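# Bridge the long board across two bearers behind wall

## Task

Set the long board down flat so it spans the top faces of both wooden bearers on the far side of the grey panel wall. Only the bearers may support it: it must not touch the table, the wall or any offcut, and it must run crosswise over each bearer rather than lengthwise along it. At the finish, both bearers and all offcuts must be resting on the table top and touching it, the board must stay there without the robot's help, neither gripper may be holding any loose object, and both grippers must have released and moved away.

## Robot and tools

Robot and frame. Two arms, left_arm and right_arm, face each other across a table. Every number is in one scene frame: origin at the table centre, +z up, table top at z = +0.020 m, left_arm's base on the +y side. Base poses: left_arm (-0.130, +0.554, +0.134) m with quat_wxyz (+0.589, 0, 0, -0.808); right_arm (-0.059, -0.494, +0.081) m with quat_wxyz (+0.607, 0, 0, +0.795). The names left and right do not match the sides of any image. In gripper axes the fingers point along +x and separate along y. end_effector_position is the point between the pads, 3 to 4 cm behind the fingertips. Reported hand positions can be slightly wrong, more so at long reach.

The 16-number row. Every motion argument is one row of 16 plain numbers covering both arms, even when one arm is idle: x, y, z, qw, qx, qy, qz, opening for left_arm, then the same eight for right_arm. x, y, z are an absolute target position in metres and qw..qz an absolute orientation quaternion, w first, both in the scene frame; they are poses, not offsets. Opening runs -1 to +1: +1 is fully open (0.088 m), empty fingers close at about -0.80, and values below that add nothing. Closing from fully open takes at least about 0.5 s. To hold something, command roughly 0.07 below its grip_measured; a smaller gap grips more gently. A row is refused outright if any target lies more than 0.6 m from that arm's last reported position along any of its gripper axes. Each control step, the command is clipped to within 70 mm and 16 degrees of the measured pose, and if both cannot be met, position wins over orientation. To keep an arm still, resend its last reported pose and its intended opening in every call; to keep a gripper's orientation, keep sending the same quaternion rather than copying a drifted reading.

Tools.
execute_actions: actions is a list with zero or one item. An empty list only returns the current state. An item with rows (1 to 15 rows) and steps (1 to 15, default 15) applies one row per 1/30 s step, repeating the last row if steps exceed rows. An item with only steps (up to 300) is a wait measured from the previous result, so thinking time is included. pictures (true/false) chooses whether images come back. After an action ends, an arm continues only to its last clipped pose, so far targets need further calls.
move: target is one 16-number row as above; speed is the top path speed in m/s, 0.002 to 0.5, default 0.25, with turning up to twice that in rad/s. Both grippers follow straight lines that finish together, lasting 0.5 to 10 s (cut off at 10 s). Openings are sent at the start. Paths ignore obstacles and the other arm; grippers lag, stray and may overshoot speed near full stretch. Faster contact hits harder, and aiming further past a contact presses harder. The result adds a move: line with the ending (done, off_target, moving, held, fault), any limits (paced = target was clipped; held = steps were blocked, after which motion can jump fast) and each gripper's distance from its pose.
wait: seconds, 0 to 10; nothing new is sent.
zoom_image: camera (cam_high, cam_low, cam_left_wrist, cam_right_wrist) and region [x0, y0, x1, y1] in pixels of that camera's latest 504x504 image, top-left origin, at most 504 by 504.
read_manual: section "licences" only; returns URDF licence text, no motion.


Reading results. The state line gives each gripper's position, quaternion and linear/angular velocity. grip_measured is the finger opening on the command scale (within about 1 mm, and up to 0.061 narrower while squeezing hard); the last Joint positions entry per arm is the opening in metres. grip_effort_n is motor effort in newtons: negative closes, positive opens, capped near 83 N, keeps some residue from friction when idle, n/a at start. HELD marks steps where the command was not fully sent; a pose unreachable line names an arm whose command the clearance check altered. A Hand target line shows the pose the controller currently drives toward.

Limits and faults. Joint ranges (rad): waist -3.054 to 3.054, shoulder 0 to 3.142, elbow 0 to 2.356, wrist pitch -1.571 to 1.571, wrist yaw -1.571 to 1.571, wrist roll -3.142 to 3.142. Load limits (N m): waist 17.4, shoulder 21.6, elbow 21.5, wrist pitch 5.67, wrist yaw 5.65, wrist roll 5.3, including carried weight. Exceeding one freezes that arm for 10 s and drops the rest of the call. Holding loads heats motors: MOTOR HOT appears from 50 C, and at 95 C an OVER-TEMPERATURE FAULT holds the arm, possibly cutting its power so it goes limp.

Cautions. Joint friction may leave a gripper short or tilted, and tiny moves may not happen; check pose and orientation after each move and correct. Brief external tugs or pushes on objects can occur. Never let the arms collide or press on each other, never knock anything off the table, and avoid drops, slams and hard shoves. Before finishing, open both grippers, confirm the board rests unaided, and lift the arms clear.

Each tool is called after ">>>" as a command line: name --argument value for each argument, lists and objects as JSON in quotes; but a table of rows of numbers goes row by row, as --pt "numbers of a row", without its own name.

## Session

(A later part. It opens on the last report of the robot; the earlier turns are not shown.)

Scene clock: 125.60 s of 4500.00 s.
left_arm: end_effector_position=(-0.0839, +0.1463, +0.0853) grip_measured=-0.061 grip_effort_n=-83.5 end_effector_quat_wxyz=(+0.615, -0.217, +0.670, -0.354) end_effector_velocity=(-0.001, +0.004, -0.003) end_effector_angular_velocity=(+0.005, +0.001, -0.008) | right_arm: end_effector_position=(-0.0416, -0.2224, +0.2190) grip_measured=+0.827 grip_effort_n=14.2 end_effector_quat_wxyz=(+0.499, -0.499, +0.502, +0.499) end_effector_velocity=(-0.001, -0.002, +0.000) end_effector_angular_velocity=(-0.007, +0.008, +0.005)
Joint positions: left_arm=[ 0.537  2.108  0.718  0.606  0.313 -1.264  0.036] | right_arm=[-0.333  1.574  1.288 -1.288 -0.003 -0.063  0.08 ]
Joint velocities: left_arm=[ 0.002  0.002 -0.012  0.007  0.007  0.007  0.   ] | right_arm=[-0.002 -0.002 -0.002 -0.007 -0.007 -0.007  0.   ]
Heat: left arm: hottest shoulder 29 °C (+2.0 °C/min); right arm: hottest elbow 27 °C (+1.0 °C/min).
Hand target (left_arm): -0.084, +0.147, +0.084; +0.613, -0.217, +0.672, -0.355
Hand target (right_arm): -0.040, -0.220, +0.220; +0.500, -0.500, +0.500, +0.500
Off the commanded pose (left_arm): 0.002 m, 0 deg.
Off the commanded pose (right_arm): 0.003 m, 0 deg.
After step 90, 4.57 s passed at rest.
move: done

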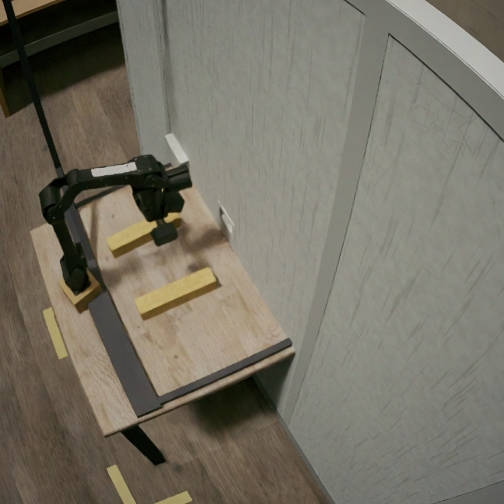

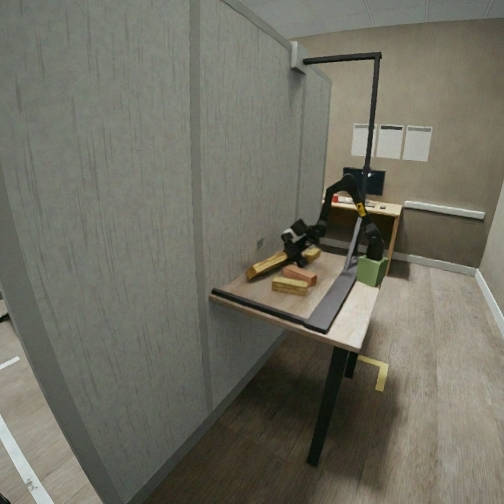

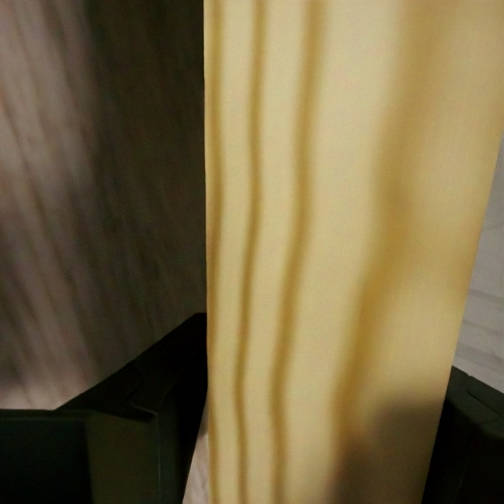

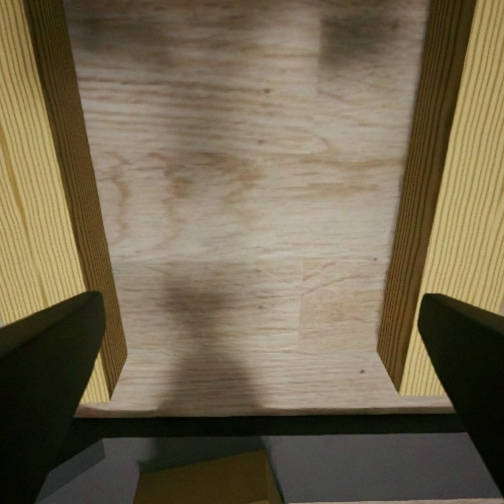

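>>> execute_actions --actions '[{"rows":[[-0.084,0.146,0.083,0.612,-0.218,0.672,-0.354,0.0,-0.04,-0.22,0.22,0.5,-0.5,0.5,0.5,0.83],[-0.084,0.146,0.083,0.612,-0.218,0.672,-0.354,0.05,-0.04,-0.22,0.22,0.5,-0.5,0.5,0.5,0.83],[-0.084,0.146,0.083,0.612,-0.218,0.672,-0.354,0.1,-0.04,-0.22,0.22,0.5,-0.5,0.5,0.5,0.83],[-0.084,0.146,0.083,0.612,-0.218,0.672,-0.354,0.15,-0.04,-0.22,0.22,0.5,-0.5,0.5,0.5,0.83],[-0.084,0.146,0.083,0.612,-0.218,0.672,-0.354,0.2,-0.04,-0.22,0.22,0.5,-0.5,0.5,0.5,0.83],[-0.084,0.146,0.083,0.612,-0.218,0.672,-0.354,0.25,-0.04,-0.22,0.22,0.5,-0.5,0.5,0.5,0.83],[-0.084,0.146,0.083,0.612,-0.218,0.672,-0.354,0.3,-0.04,-0.22,0.22,0.5,-0.5,0.5,0.5,0.83],[-0.084,0.146,0.083,0.612,-0.218,0.672,-0.354,0.35,-0.04,-0.22,0.22,0.5,-0.5,0.5,0.5,0.83],[-0.084,0.146,0.083,0.612,-0.218,0.672,-0.354,0.4,-0.04,-0.22,0.22,0.5,-0.5,0.5,0.5,0.83],[-0.084,0.146,0.083,0.612,-0.218,0.672,-0.354,0.45,-0.04,-0.22,0.22,0.5,-0.5,0.5,0.5,0.83],[-0.084,0.146,0.083,0.612,-0.218,0.672,-0.354,0.5,-0.04,-0.22,0.22,0.5,-0.5,0.5,0.5,0.83],[-0.084,0.146,0.083,0.612,-0.218,0.672,-0.354,0.55,-0.04,-0.22,0.22,0.5,-0.5,0.5,0.5,0.83],[-0.084,0.146,0.083,0.612,-0.218,0.672,-0.354,0.6,-0.04,-0.22,0.22,0.5,-0.5,0.5,0.5,0.83],[-0.084,0.146,0.083,0.612,-0.218,0.672,-0.354,0.65,-0.04,-0.22,0.22,0.5,-0.5,0.5,0.5,0.83]],"steps":15}]' --pictures false

>>> move --target '[-0.076,0.188,0.086,0.612,-0.218,0.672,-0.354,0.75,-0.04,-0.22,0.22,0.5,-0.5,0.5,0.5,0.83]' --speed 0.025

>>> zoom_image --camera "cam_low" --region '[230, 180, 350, 300]'

Scene clock: 141.27 s of 4500.00 s.
left_arm: end_effector_position=(-0.0842, +0.1457, +0.0857) grip_measured=+0.560 grip_effort_n=17.0 end_effector_quat_wxyz=(+0.613, -0.218, +0.670, -0.357) end_effector_velocity=(-0.000, +0.001, +0.001) end_effector_angular_velocity=(+0.007, +0.012, +0.017) | right_arm: end_effector_position=(-0.0416, -0.2224, +0.2190) grip_measured=+0.827 grip_effort_n=14.2 end_effector_quat_wxyz=(+0.499, -0.499, +0.502, +0.499) end_effector_velocity=(+0.001, -0.005, +0.000) end_effector_angular_velocity=(-0.021, +0.009, -0.000)
Joint positions: left_arm=[ 0.538  2.109  0.717  0.614  0.317 -1.264  0.066] | right_arm=[-0.333  1.574  1.288 -1.288 -0.003 -0.063  0.08 ]
Joint velocities: left_arm=[-0.002 -0.007 -0.002 -0.007 -0.007 -0.022  0.051] | right_arm=[-0.007 -0.002 -0.002 -0.022 -0.007 -0.007  0.   ]
Heat: left arm: hottest shoulder 29 °C (+1.0 °C/min); right arm: hottest elbow 27 °C (+1.0 °C/min).
Hand target (left_arm): -0.084, +0.146, +0.083; +0.612, -0.218, +0.672, -0.354
Hand target (right_arm): -0.040, -0.220, +0.220; +0.500, -0.500, +0.500, +0.500
Off the commanded pose (left_arm): 0.003 m, 0 deg.
Off the commanded pose (right_arm): 0.003 m, 0 deg.
Steps of this call (steps 1 to 90: nothing new was sent; then 12.17 s passed at rest; steps 91 to 105: all 15 steps of this action). Readings (end_effector_position):
91: left_arm (-0.0838, +0.1463, +0.0852) | right_arm (-0.0416, -0.2224, +0.2190)
92: left_arm (-0.0838, +0.1462, +0.0852) | right_arm (-0.0416, -0.2224, +0.2190)
94: left_arm (-0.0840, +0.1461, +0.0853) | right_arm (-0.0416, -0.2224, +0.2190)
98: left_arm (-0.0841, +0.1458, +0.0856) | right_arm (-0.0416, -0.2224, +0.2190)
105: the state above

Scene clock: 143.63 s of 4500.00 s.
left_arm: end_effector_position=(-0.0769, +0.1882, +0.0815) grip_measured=+0.747 grip_effort_n=17.4 end_effector_quat_wxyz=(+0.613, -0.215, +0.675, -0.349) end_effector_velocity=(-0.000, +0.001, -0.000) end_effector_angular_velocity=(-0.002, -0.011, -0.002) | right_arm: end_effector_position=(-0.0416, -0.2224, +0.2190) grip_measured=+0.827 grip_effort_n=14.2 end_effector_quat_wxyz=(+0.499, -0.499, +0.502, +0.499) end_effector_velocity=(-0.001, -0.002, +0.000) end_effector_angular_velocity=(-0.007, +0.008, +0.005)
Joint positions: left_arm=[ 0.6    2.05   0.563  0.678  0.361 -1.222  0.076] | right_arm=[-0.333  1.574  1.288 -1.288 -0.003 -0.064  0.08 ]
Joint velocities: left_arm=[-0.002 -0.002 -0.007  0.007 -0.007  0.007 -0.   ] | right_arm=[-0.002 -0.002 -0.002 -0.007 -0.007 -0.007 -0.   ]
Heat: left arm: hottest shoulder 29 °C (+1.0 °C/min); right arm: hottest elbow 27 °C (+1.0 °C/min).
Hand target (left_arm): -0.076, +0.188, +0.086; +0.613, -0.218, +0.672, -0.354
Hand target (right_arm): -0.040, -0.220, +0.220; +0.500, -0.500, +0.500, +0.500
Off the commanded pose (left_arm): 0.005 m, 1 deg.
Off the commanded pose (right_arm): 0.003 m, 0 deg.
move: done

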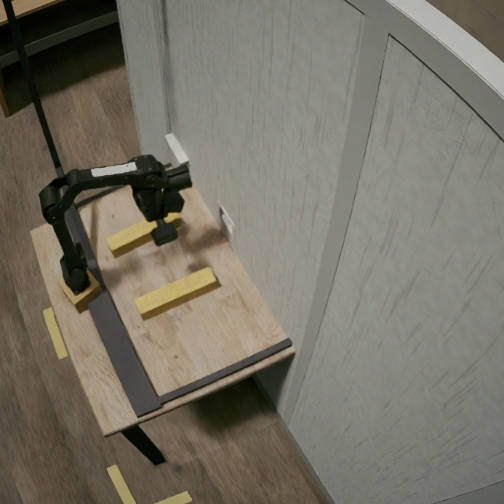

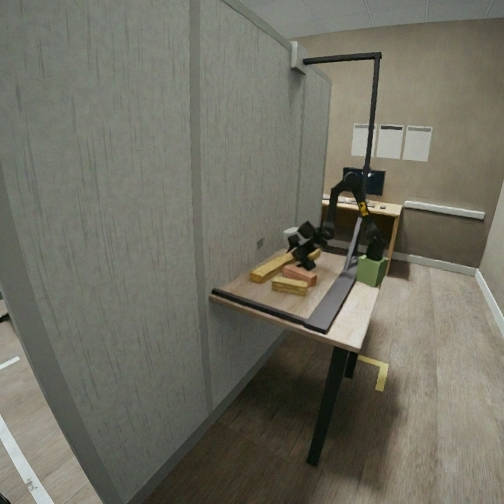

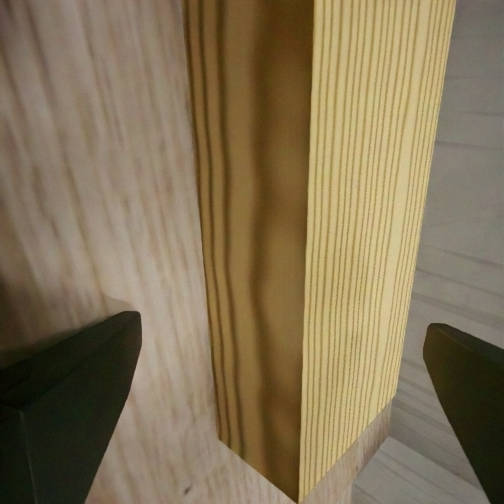

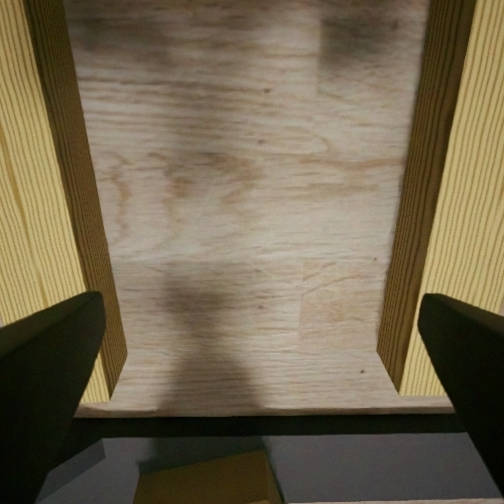

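Region (230, 180, 350, 300) of cam_low's 504x504 image, scaled by 4.200, with more detail than that image has.

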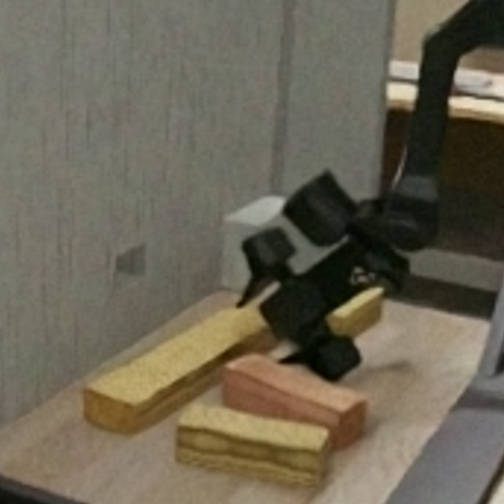

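>>> move --target '[-0.074,0.185,0.14,0.7,-0.1,0.66,-0.25,1,-0.04,-0.22,0.22,0.5,-0.5,0.5,0.5,0.83]' --speed 0.25

>>> move --target '[-0.07,0.138,0.125,0.838,0.056,0.534,-0.088,1,-0.04,-0.15,0.2,0.596,-0.38,0.38,0.596,1]' --speed 0.25

Scene clock: 165.30 s of 4500.00 s.
left_arm: end_effector_position=(-0.0741, +0.1887, +0.1327) grip_measured=+0.991 grip_effort_n=17.4 end_effector_quat_wxyz=(+0.699, -0.097, +0.666, -0.242) end_effector_velocity=(-0.002, +0.001, +0.003) end_effector_angular_velocity=(+0.006, +0.011, +0.001) | right_arm: end_effector_position=(-0.0416, -0.2224, +0.2190) grip_measured=+0.827 grip_effort_n=13.7 end_effector_quat_wxyz=(+0.499, -0.499, +0.502, +0.499) end_effector_velocity=(-0.002, -0.005, +0.000) end_effector_angular_velocity=(-0.021, +0.009, +0.010)
Joint positions: left_arm=[ 0.501  1.805  0.835 -0.122  0.092 -1.192  0.088] | right_arm=[-0.333  1.574  1.288 -1.288 -0.003 -0.064  0.08 ]
Joint velocities: left_arm=[-0.002 -0.007  0.007 -0.022  0.007 -0.007  0.   ] | right_arm=[ 0.002 -0.002 -0.002 -0.022 -0.007 -0.007 -0.   ]
Heat: left arm: hottest shoulder 30 °C (+2.0 °C/min); right arm: hottest elbow 28 °C (+1.0 °C/min).
Hand target (left_arm): -0.074, +0.185, +0.139; +0.700, -0.100, +0.661, -0.250
Hand target (right_arm): -0.040, -0.220, +0.220; +0.500, -0.500, +0.500, +0.500
Off the commanded pose (left_arm): 0.008 m, 1 deg.
Off the commanded pose (right_arm): 0.003 m, 0 deg.
After step 90, 17.43 s passed at rest.
move: done

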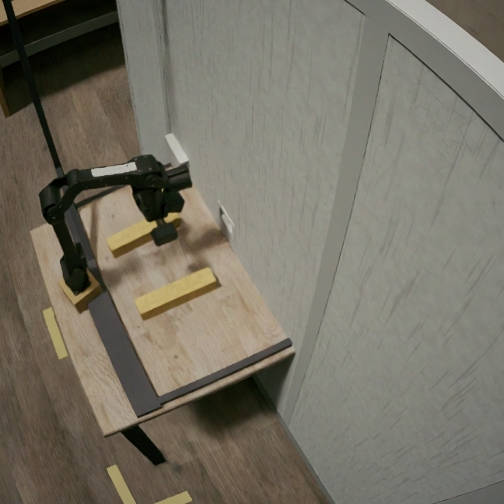

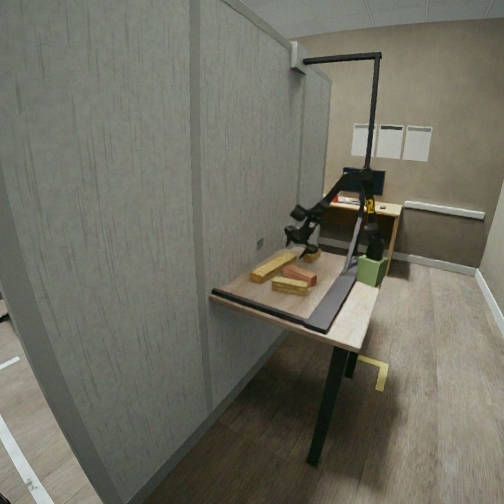

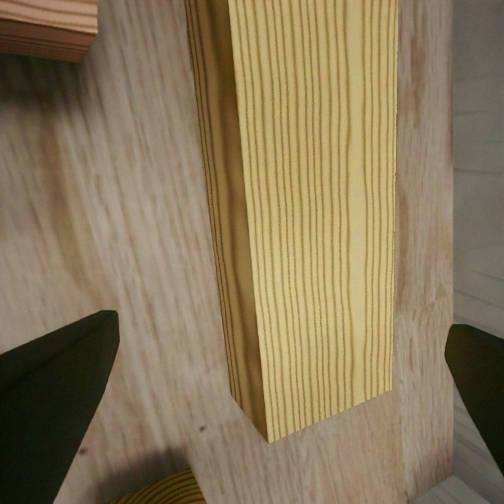

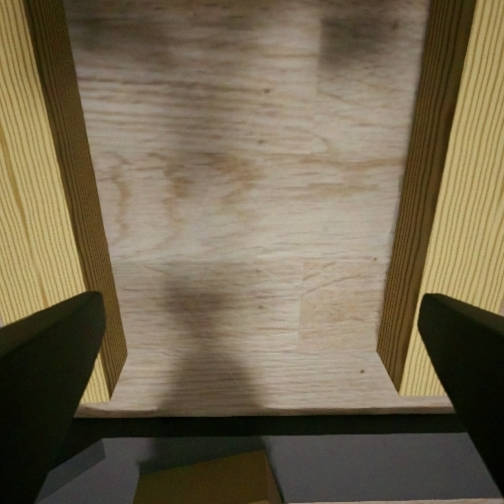

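Scene clock: 166.90 s of 4500.00 s.
left_arm: end_effector_position=(-0.0695, +0.1383, +0.1296) grip_measured=+0.991 grip_effort_n=17.4 end_effector_quat_wxyz=(+0.837, +0.051, +0.537, -0.091) end_effector_velocity=(-0.000, -0.001, +0.003) end_effector_angular_velocity=(-0.008, -0.004, +0.032) | right_arm: end_effector_position=(-0.0402, -0.1485, +0.1984) grip_measured=+0.985 grip_effort_n=14.7 end_effector_quat_wxyz=(+0.594, -0.384, +0.382, +0.595) end_effector_velocity=(-0.004, -0.000, +0.001) end_effector_angular_velocity=(+0.009, +0.010, +0.032)
Joint positions: left_arm=[ 0.309  2.184  1.449 -0.731 -0.42  -1.344  0.088] | right_arm=[-0.333  1.53   1.085 -0.701 -0.027 -0.064  0.087]
Joint velocities: left_arm=[-0.002  0.002  0.017 -0.022 -0.007 -0.037 -0.   ] | right_arm=[ 0.002 -0.007 -0.007  0.007 -0.022 -0.022  0.   ]
Heat: left arm: hottest shoulder 30 °C (+2.0 °C/min); right arm: hottest elbow 28 °C (+1.0 °C/min).
Hand target (left_arm): -0.070, +0.138, +0.125; +0.838, +0.056, +0.536, -0.088
Hand target (right_arm): -0.041, -0.150, +0.201; +0.595, -0.380, +0.380, +0.598
Off the commanded pose (left_arm): 0.005 m, 1 deg.
Off the commanded pose (right_arm): 0.002 m, 1 deg.
move: done

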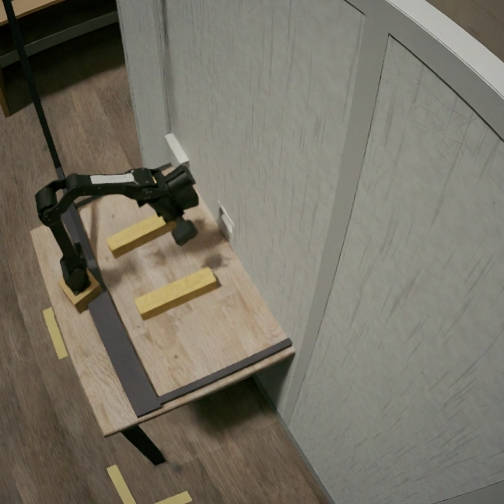

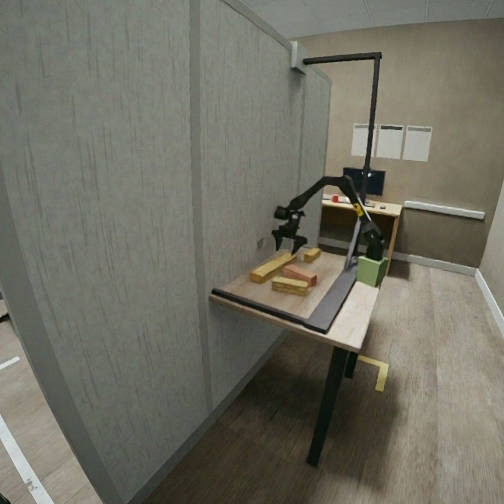

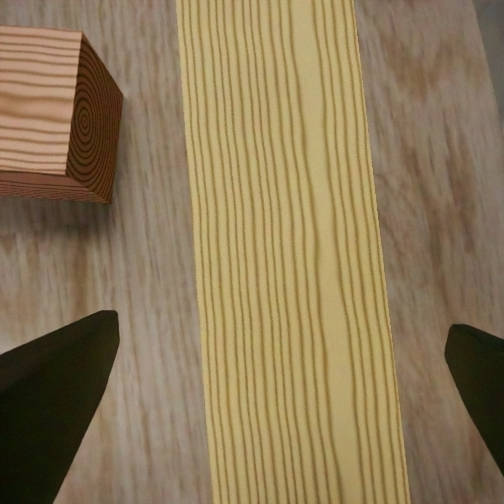

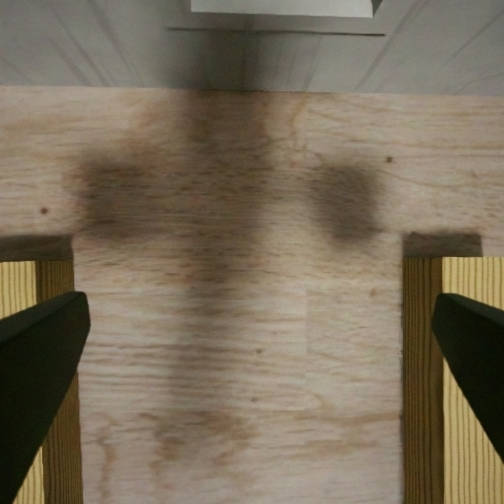

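>>> move --target '[-0.07,0.132,0.115,0.842,0.023,0.536,-0.037,1,-0.04,-0.17,0.22,0.653,-0.271,0.271,0.653,1]' --speed 0.15

>>> move --target '[-0.07,0.134,0.058,0.842,0.023,0.536,-0.037,1,-0.04,-0.17,0.22,0.653,-0.271,0.271,0.653,1]' --speed 0.08

>>> zoom_image --camera "cam_low" --region '[230, 180, 350, 300]'

Scene clock: 191.07 s of 4500.00 s.
left_arm: end_effector_position=(-0.0691, +0.1322, +0.1203) grip_measured=+0.991 grip_effort_n=17.4 end_effector_quat_wxyz=(+0.842, +0.018, +0.538, -0.040) end_effector_velocity=(-0.000, -0.003, +0.002) end_effector_angular_velocity=(-0.015, -0.007, +0.005) | right_arm: end_effector_position=(-0.0401, -0.1685, +0.2195) grip_measured=+0.985 grip_effort_n=14.2 end_effector_quat_wxyz=(+0.652, -0.274, +0.273, +0.652) end_effector_velocity=(-0.003, -0.000, -0.001) end_effector_angular_velocity=(+0.014, -0.001, +0.029)
Joint positions: left_arm=[ 0.306  2.259  1.538 -0.8   -0.432 -1.481  0.088] | right_arm=[-0.353  1.213  0.746 -0.328 -0.061 -0.064  0.087]
Joint velocities: left_arm=[-0.002 -0.002  0.002  0.007 -0.007 -0.007  0.   ] | right_arm=[-0.002 -0.007 -0.017  0.022 -0.022 -0.022 -0.   ]
Heat: left arm: hottest shoulder 30 °C (+1.0 °C/min); right arm: hottest shoulder 28 °C (+1.0 °C/min).
Hand target (left_arm): -0.070, +0.132, +0.115; +0.843, +0.023, +0.537, -0.037
Hand target (right_arm): -0.040, -0.170, +0.220; +0.652, -0.271, +0.270, +0.654
Off the commanded pose (left_arm): 0.005 m, 1 deg.
Off the commanded pose (right_arm): 0.002 m, 0 deg.
After step 90, 19.63 s passed at rest.
move: done

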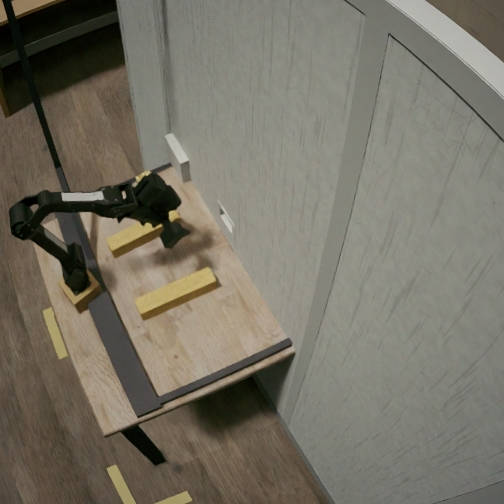

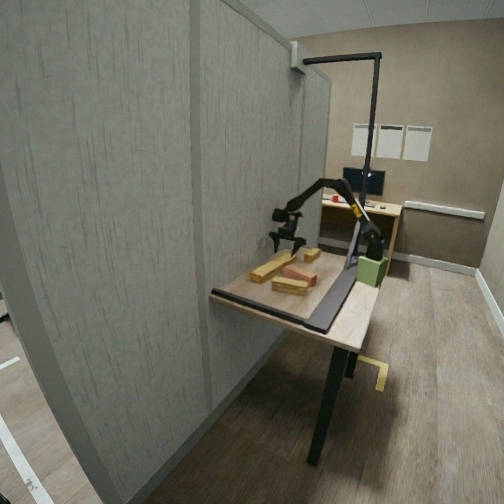

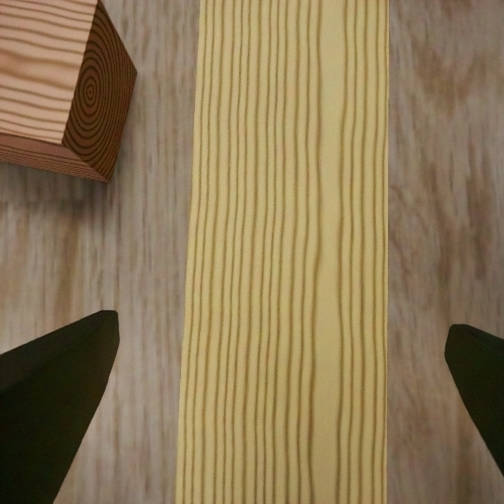

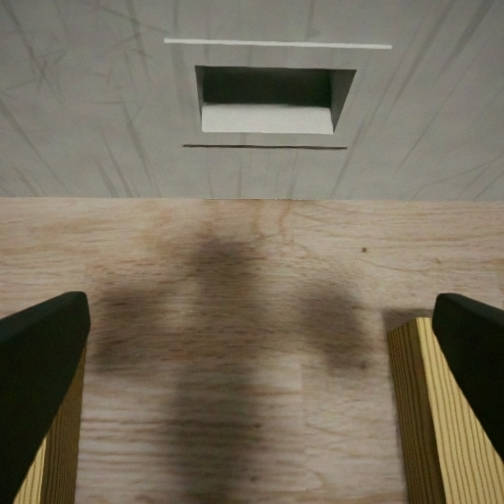

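Scene clock: 192.20 s of 4500.00 s.
left_arm: end_effector_position=(-0.0691, +0.1301, +0.0659) grip_measured=+0.991 grip_effort_n=17.4 end_effector_quat_wxyz=(+0.842, +0.015, +0.538, -0.042) end_effector_velocity=(-0.004, +0.004, -0.000) end_effector_angular_velocity=(+0.013, +0.008, +0.012) | right_arm: end_effector_position=(-0.0401, -0.1684, +0.2193) grip_measured=+0.985 grip_effort_n=14.2 end_effector_quat_wxyz=(+0.652, -0.273, +0.272, +0.652) end_effector_velocity=(-0.001, -0.004, -0.002) end_effector_angular_velocity=(-0.017, +0.002, +0.008)
Joint positions: left_arm=[ 0.306  2.373  1.492 -0.633 -0.432 -1.481  0.088] | right_arm=[-0.353  1.213  0.745 -0.326 -0.061 -0.064  0.087]
Joint velocities: left_arm=[-0.007 -0.002 -0.002 -0.022  0.007 -0.022 -0.   ] | right_arm=[-0.002 -0.007 -0.002 -0.022 -0.007 -0.007 -0.   ]
Heat: left arm: hottest shoulder 30 °C (+1.0 °C/min); right arm: hottest shoulder 28 °C (+1.0 °C/min).
Hand target (left_arm): -0.070, +0.134, +0.058; +0.843, +0.023, +0.537, -0.037
Hand target (right_arm): -0.040, -0.170, +0.220; +0.653, -0.271, +0.271, +0.653
Off the commanded pose (left_arm): 0.009 m, 1 deg.
Off the commanded pose (right_arm): 0.002 m, 0 deg.
move: off_target (left_arm)

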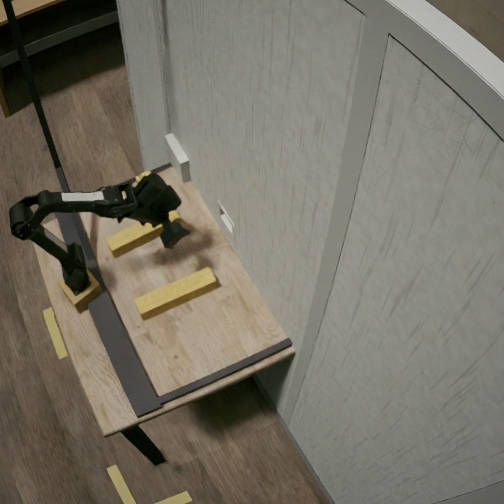

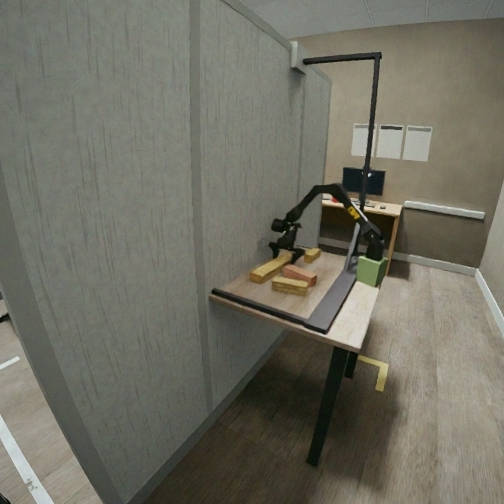

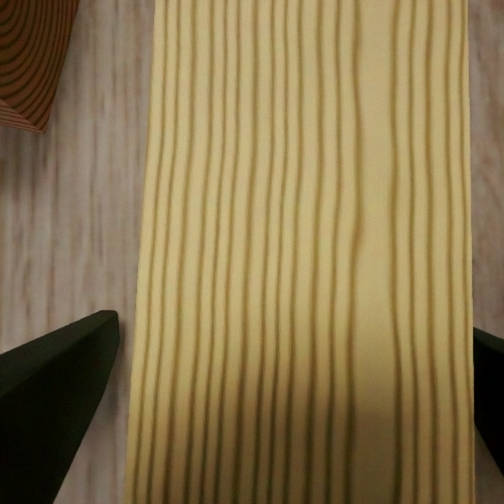

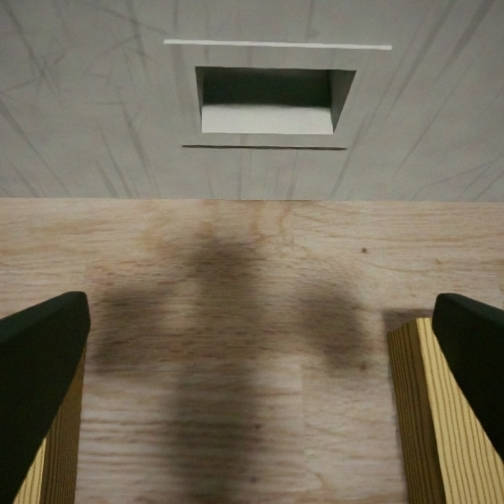

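Region (230, 180, 350, 300) of cam_low's 504x504 image, scaled by 4.200, with more detail than that image has.

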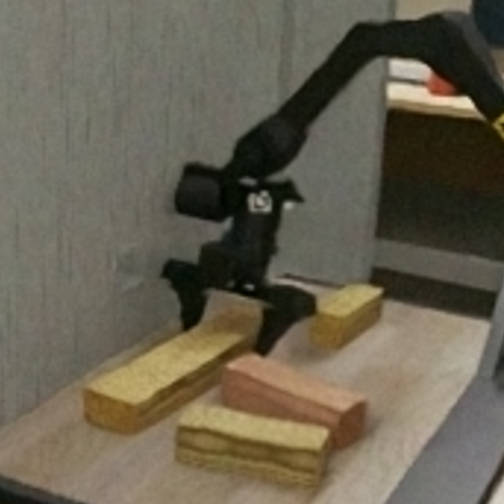

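>>> move --target '[-0.069,0.130,0.064,0.842,0.023,0.536,-0.037,0.35,-0.04,-0.17,0.22,0.653,-0.271,0.271,0.653,1]' --speed 0.05

>>> move --target '[-0.069,0.15,0.16,0.842,0.023,0.536,-0.037,0.35,-0.04,-0.17,0.22,0.653,-0.271,0.271,0.653,1]' --speed 0.1

>>> zoom_image --camera "cam_low" --region '[230, 180, 350, 300]'

Scene clock: 199.10 s of 4500.00 s.
left_arm: end_effector_position=(-0.0693, +0.1304, +0.0673) grip_measured=+0.475 grip_effort_n=-83.5 end_effector_quat_wxyz=(+0.842, +0.020, +0.538, -0.039) end_effector_velocity=(+0.002, +0.000, +0.003) end_effector_angular_velocity=(-0.013, -0.020, +0.032) | right_arm: end_effector_position=(-0.0401, -0.1683, +0.2194) grip_measured=+0.985 grip_effort_n=14.7 end_effector_quat_wxyz=(+0.652, -0.273, +0.272, +0.653) end_effector_velocity=(-0.002, -0.001, -0.003) end_effector_angular_velocity=(-0.012, +0.001, +0.013)
Joint positions: left_arm=[ 0.306  2.375  1.504 -0.653 -0.432 -1.481  0.062] | right_arm=[-0.353  1.213  0.745 -0.325 -0.061 -0.064  0.087]
Joint velocities: left_arm=[-0.002 -0.002  0.002 -0.007 -0.022 -0.037 -0.   ] | right_arm=[ 0.002  0.002 -0.002 -0.007 -0.007 -0.007 -0.   ]
Heat: left arm: hottest shoulder 31 °C (+2.0 °C/min); right arm: hottest shoulder 28 °C (+1.0 °C/min).
Hand target (left_arm): -0.069, +0.130, +0.064; +0.843, +0.023, +0.536, -0.037
Hand target (right_arm): -0.040, -0.170, +0.220; +0.653, -0.271, +0.271, +0.653
Off the commanded pose (left_arm): 0.003 m, 0 deg.
Off the commanded pose (right_arm): 0.002 m, 0 deg.
After step 90, 3.20 s passed at rest.
move: done

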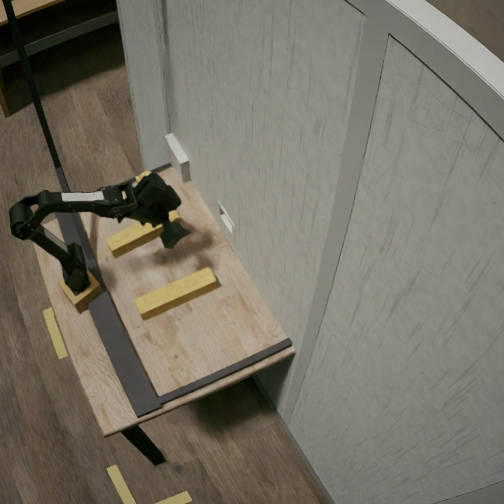

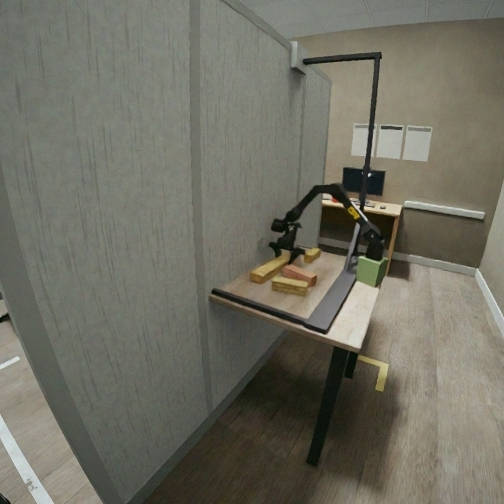

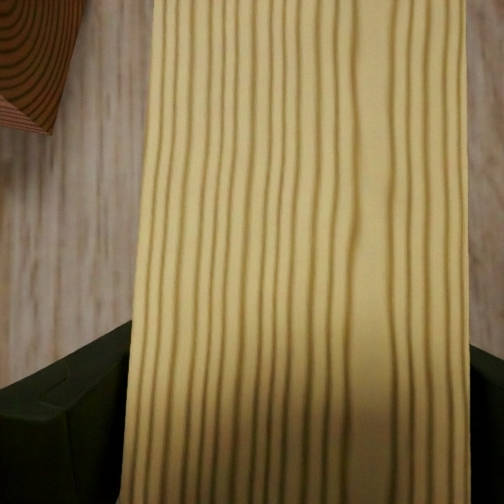

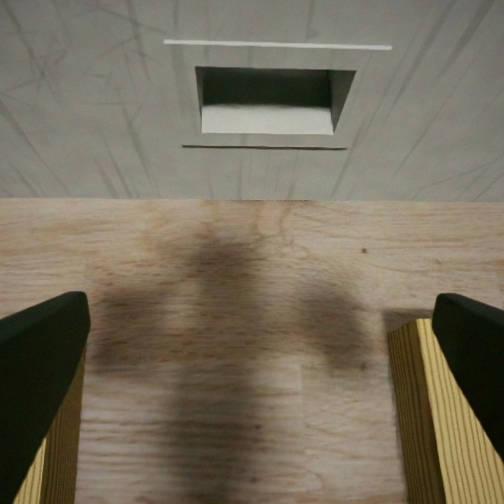

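Scene clock: 200.43 s of 4500.00 s.
left_arm: end_effector_position=(-0.0705, +0.1569, +0.1441) grip_measured=+0.475 grip_effort_n=-83.5 end_effector_quat_wxyz=(+0.839, +0.041, +0.543, -0.026) end_effector_velocity=(+0.000, +0.001, +0.003) end_effector_angular_velocity=(-0.001, -0.007, +0.004) | right_arm: end_effector_position=(-0.0401, -0.1683, +0.2194) grip_measured=+0.985 grip_effort_n=14.7 end_effector_quat_wxyz=(+0.652, -0.273, +0.272, +0.653) end_effector_velocity=(-0.001, -0.005, -0.005) end_effector_angular_velocity=(-0.026, +0.013, -0.003)
Joint positions: left_arm=[ 0.306  2.17   1.494 -0.899 -0.422 -1.481  0.062] | right_arm=[-0.353  1.213  0.745 -0.325 -0.061 -0.064  0.087]
Joint velocities: left_arm=[-0.002 -0.007 -0.002 -0.007 -0.007 -0.007  0.   ] | right_arm=[-0.002 -0.002 -0.007 -0.022 -0.007  0.007 -0.   ]
Heat: left arm: hottest shoulder 31 °C (+2.0 °C/min); right arm: hottest shoulder 28 °C (+1.0 °C/min).
Hand target (left_arm): -0.069, +0.151, +0.160; +0.843, +0.023, +0.537, -0.037
Hand target (right_arm): -0.040, -0.170, +0.220; +0.653, -0.271, +0.271, +0.653
Off the commanded pose (left_arm): 0.017 m, 3 deg.
Off the commanded pose (right_arm): 0.002 m, 0 deg.
move: off_target (left_arm)

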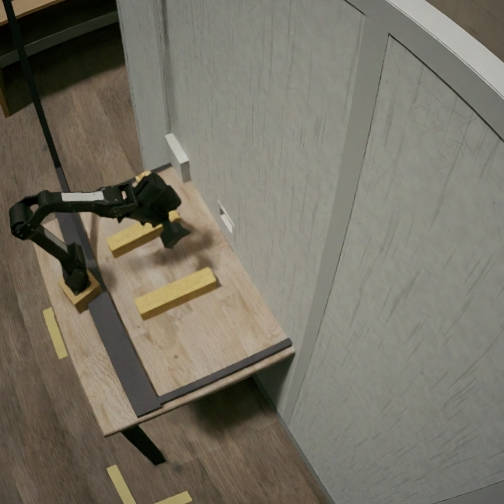

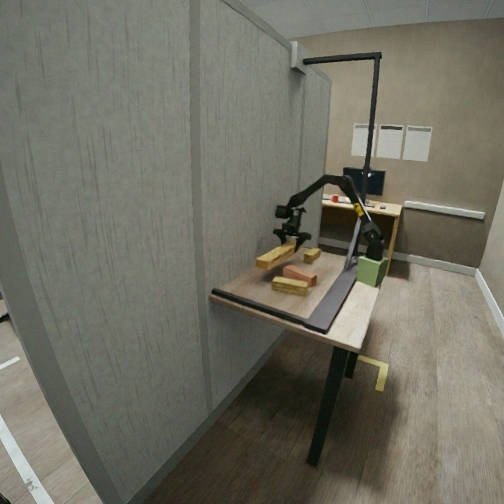

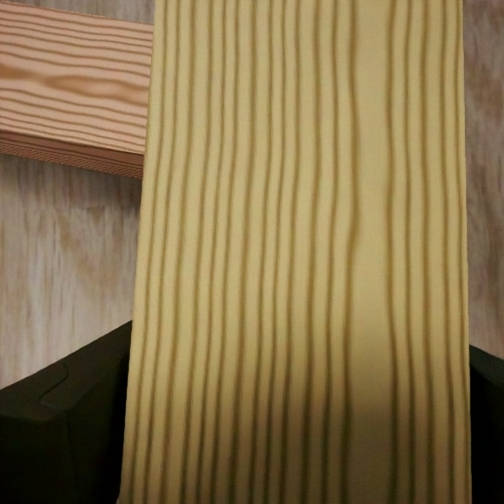

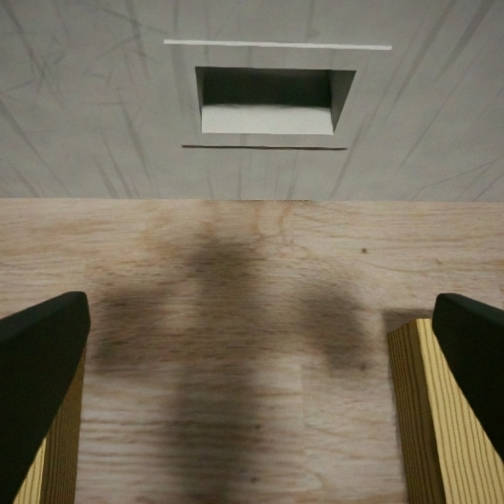

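Region (230, 180, 350, 300) of cam_low's 504x504 image, scaled by 4.200, with more detail than that image has.

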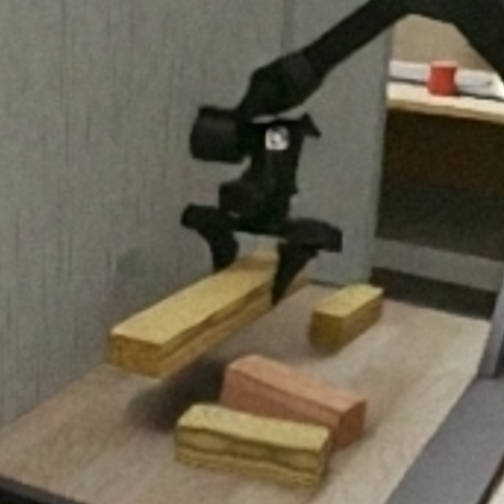

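>>> move --target '[-0.06,0.25,0.165,0.814,0.139,0.519,-0.218,0.35,-0.036,-0.17,0.165,0.696,-0.123,0.123,0.696,1]' --speed 0.2

>>> move --target '[-0.036,0.31,0.16,0.596,0.38,0.38,-0.596,0.35,-0.036,-0.17,0.165,0.696,-0.123,0.123,0.696,1]' --speed 0.2

>>> zoom_image --camera "cam_low" --region '[230, 180, 350, 300]'

Scene clock: 212.90 s of 4500.00 s.
left_arm: end_effector_position=(-0.0621, +0.2529, +0.1568) grip_measured=+0.475 grip_effort_n=-83.5 end_effector_quat_wxyz=(+0.810, +0.151, +0.526, -0.212) end_effector_velocity=(+0.003, +0.007, -0.001) end_effector_angular_velocity=(+0.031, -0.021, +0.000) | right_arm: end_effector_position=(-0.0361, -0.1685, +0.1694) grip_measured=+0.985 grip_effort_n=14.2 end_effector_quat_wxyz=(+0.696, -0.124, +0.115, +0.698) end_effector_velocity=(-0.002, +0.000, +0.001) end_effector_angular_velocity=(+0.018, -0.016, +0.026)
Joint positions: left_arm=[ 0.363  1.68   0.856 -0.529 -0.356 -0.951  0.062] | right_arm=[-0.392  1.379  0.213  0.824 -0.119 -0.054  0.087]
Joint velocities: left_arm=[ 0.002 -0.002 -0.007 -0.022 -0.022  0.007  0.   ] | right_arm=[-0.002  0.012 -0.007  0.037 -0.022 -0.022 -0.   ]
Heat: left arm: hottest shoulder 34 °C (+5.1 °C/min); right arm: hottest shoulder 28 °C (+0.0 °C/min).
Hand target (left_arm): -0.060, +0.250, +0.165; +0.815, +0.139, +0.519, -0.218
Hand target (right_arm): -0.036, -0.170, +0.165; +0.695, -0.124, +0.122, +0.698
Off the commanded pose (left_arm): 0.009 m, 2 deg.
Off the commanded pose (right_arm): 0.005 m, 1 deg.
After step 100, 7.53 s passed at rest.
move: off_target (left_arm)

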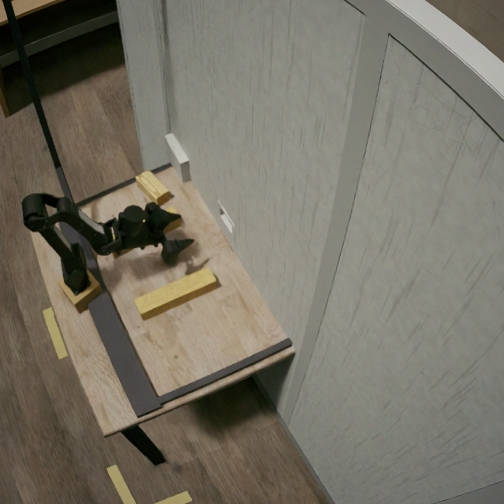

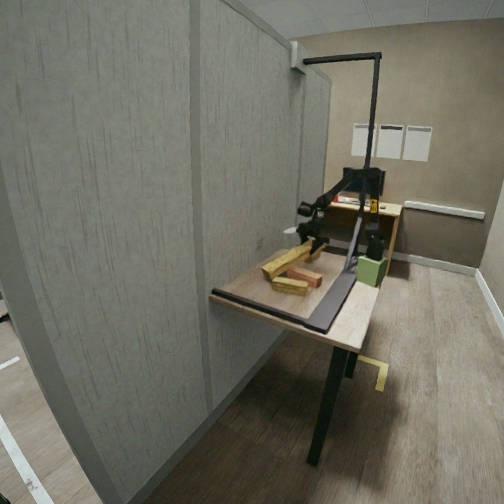

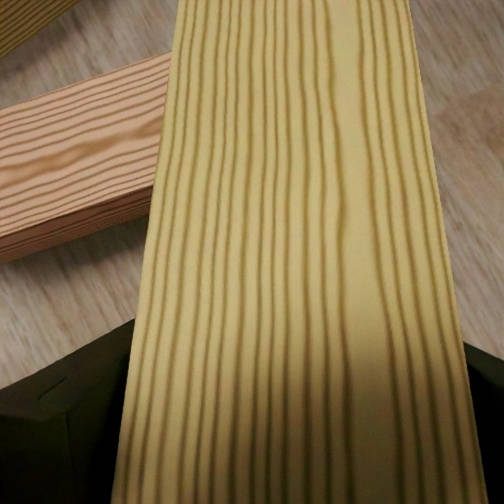

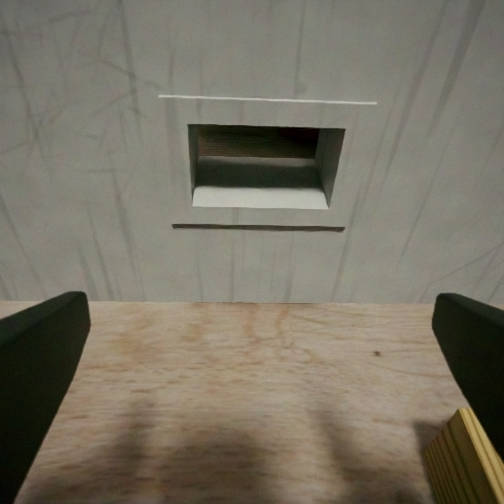

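Scene clock: 215.90 s of 4500.00 s.
left_arm: end_effector_position=(-0.0370, +0.3135, +0.1535) grip_measured=+0.475 grip_effort_n=-83.5 end_effector_quat_wxyz=(+0.591, +0.387, +0.390, -0.590) end_effector_velocity=(-0.003, +0.002, -0.002) end_effector_angular_velocity=(+0.008, +0.009, -0.012) | right_arm: end_effector_position=(-0.0361, -0.1682, +0.1692) grip_measured=+0.985 grip_effort_n=14.2 end_effector_quat_wxyz=(+0.696, -0.122, +0.116, +0.698) end_effector_velocity=(-0.002, -0.001, -0.002) end_effector_angular_velocity=(-0.007, -0.017, +0.017)
Joint positions: left_arm=[ 0.786  1.383  0.546 -0.368  0.183  0.436  0.062] | right_arm=[-0.392  1.383  0.212  0.83  -0.119 -0.05   0.087]
Joint velocities: left_arm=[-0.002  0.002 -0.002 -0.007  0.007  0.007 -0.   ] | right_arm=[ 0.002 -0.002 -0.002 -0.007 -0.007 -0.022 -0.   ]
Heat: left arm: hottest shoulder 33 °C (+3.0 °C/min); right arm: hottest shoulder 27 °C (-1.0 °C/min).
Hand target (left_arm): -0.036, +0.310, +0.160; +0.597, +0.381, +0.378, -0.596
Hand target (right_arm): -0.036, -0.170, +0.165; +0.696, -0.123, +0.123, +0.696
Off the commanded pose (left_arm): 0.007 m, 2 deg.
Off the commanded pose (right_arm): 0.005 m, 1 deg.
move: done

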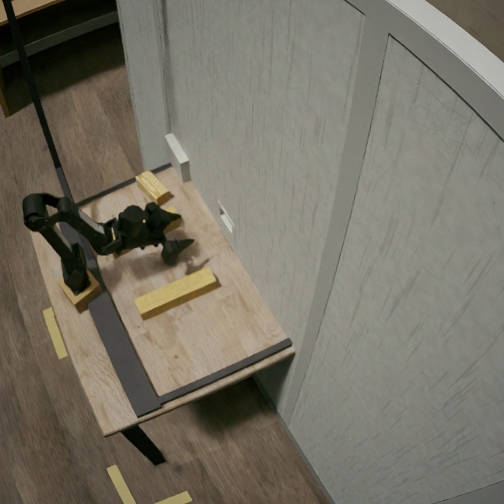

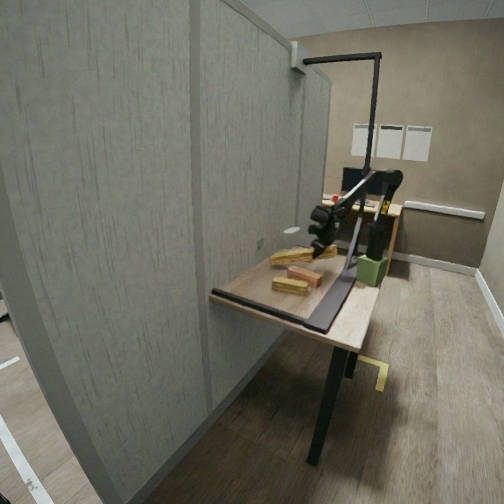

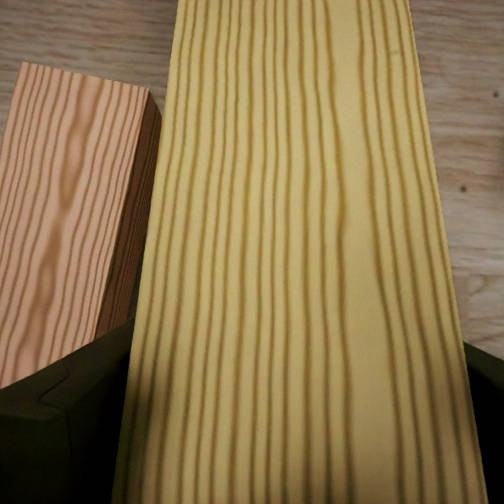

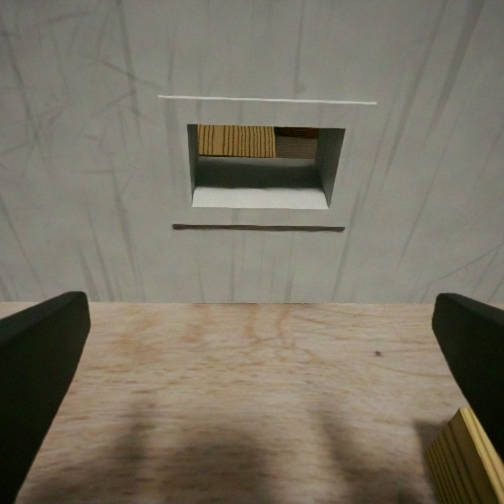

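Region (230, 180, 350, 300) of cam_low's 504x504 image, scaled by 4.200, with more detail than that image has.

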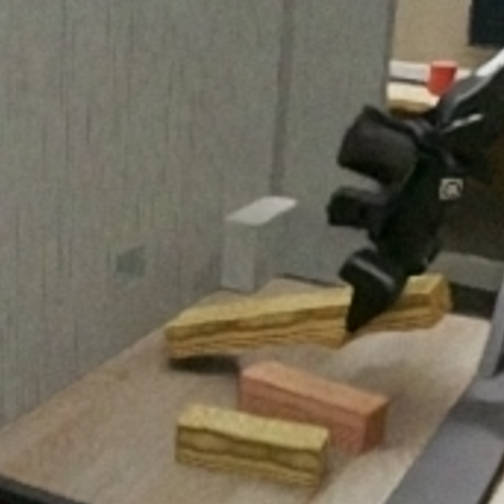

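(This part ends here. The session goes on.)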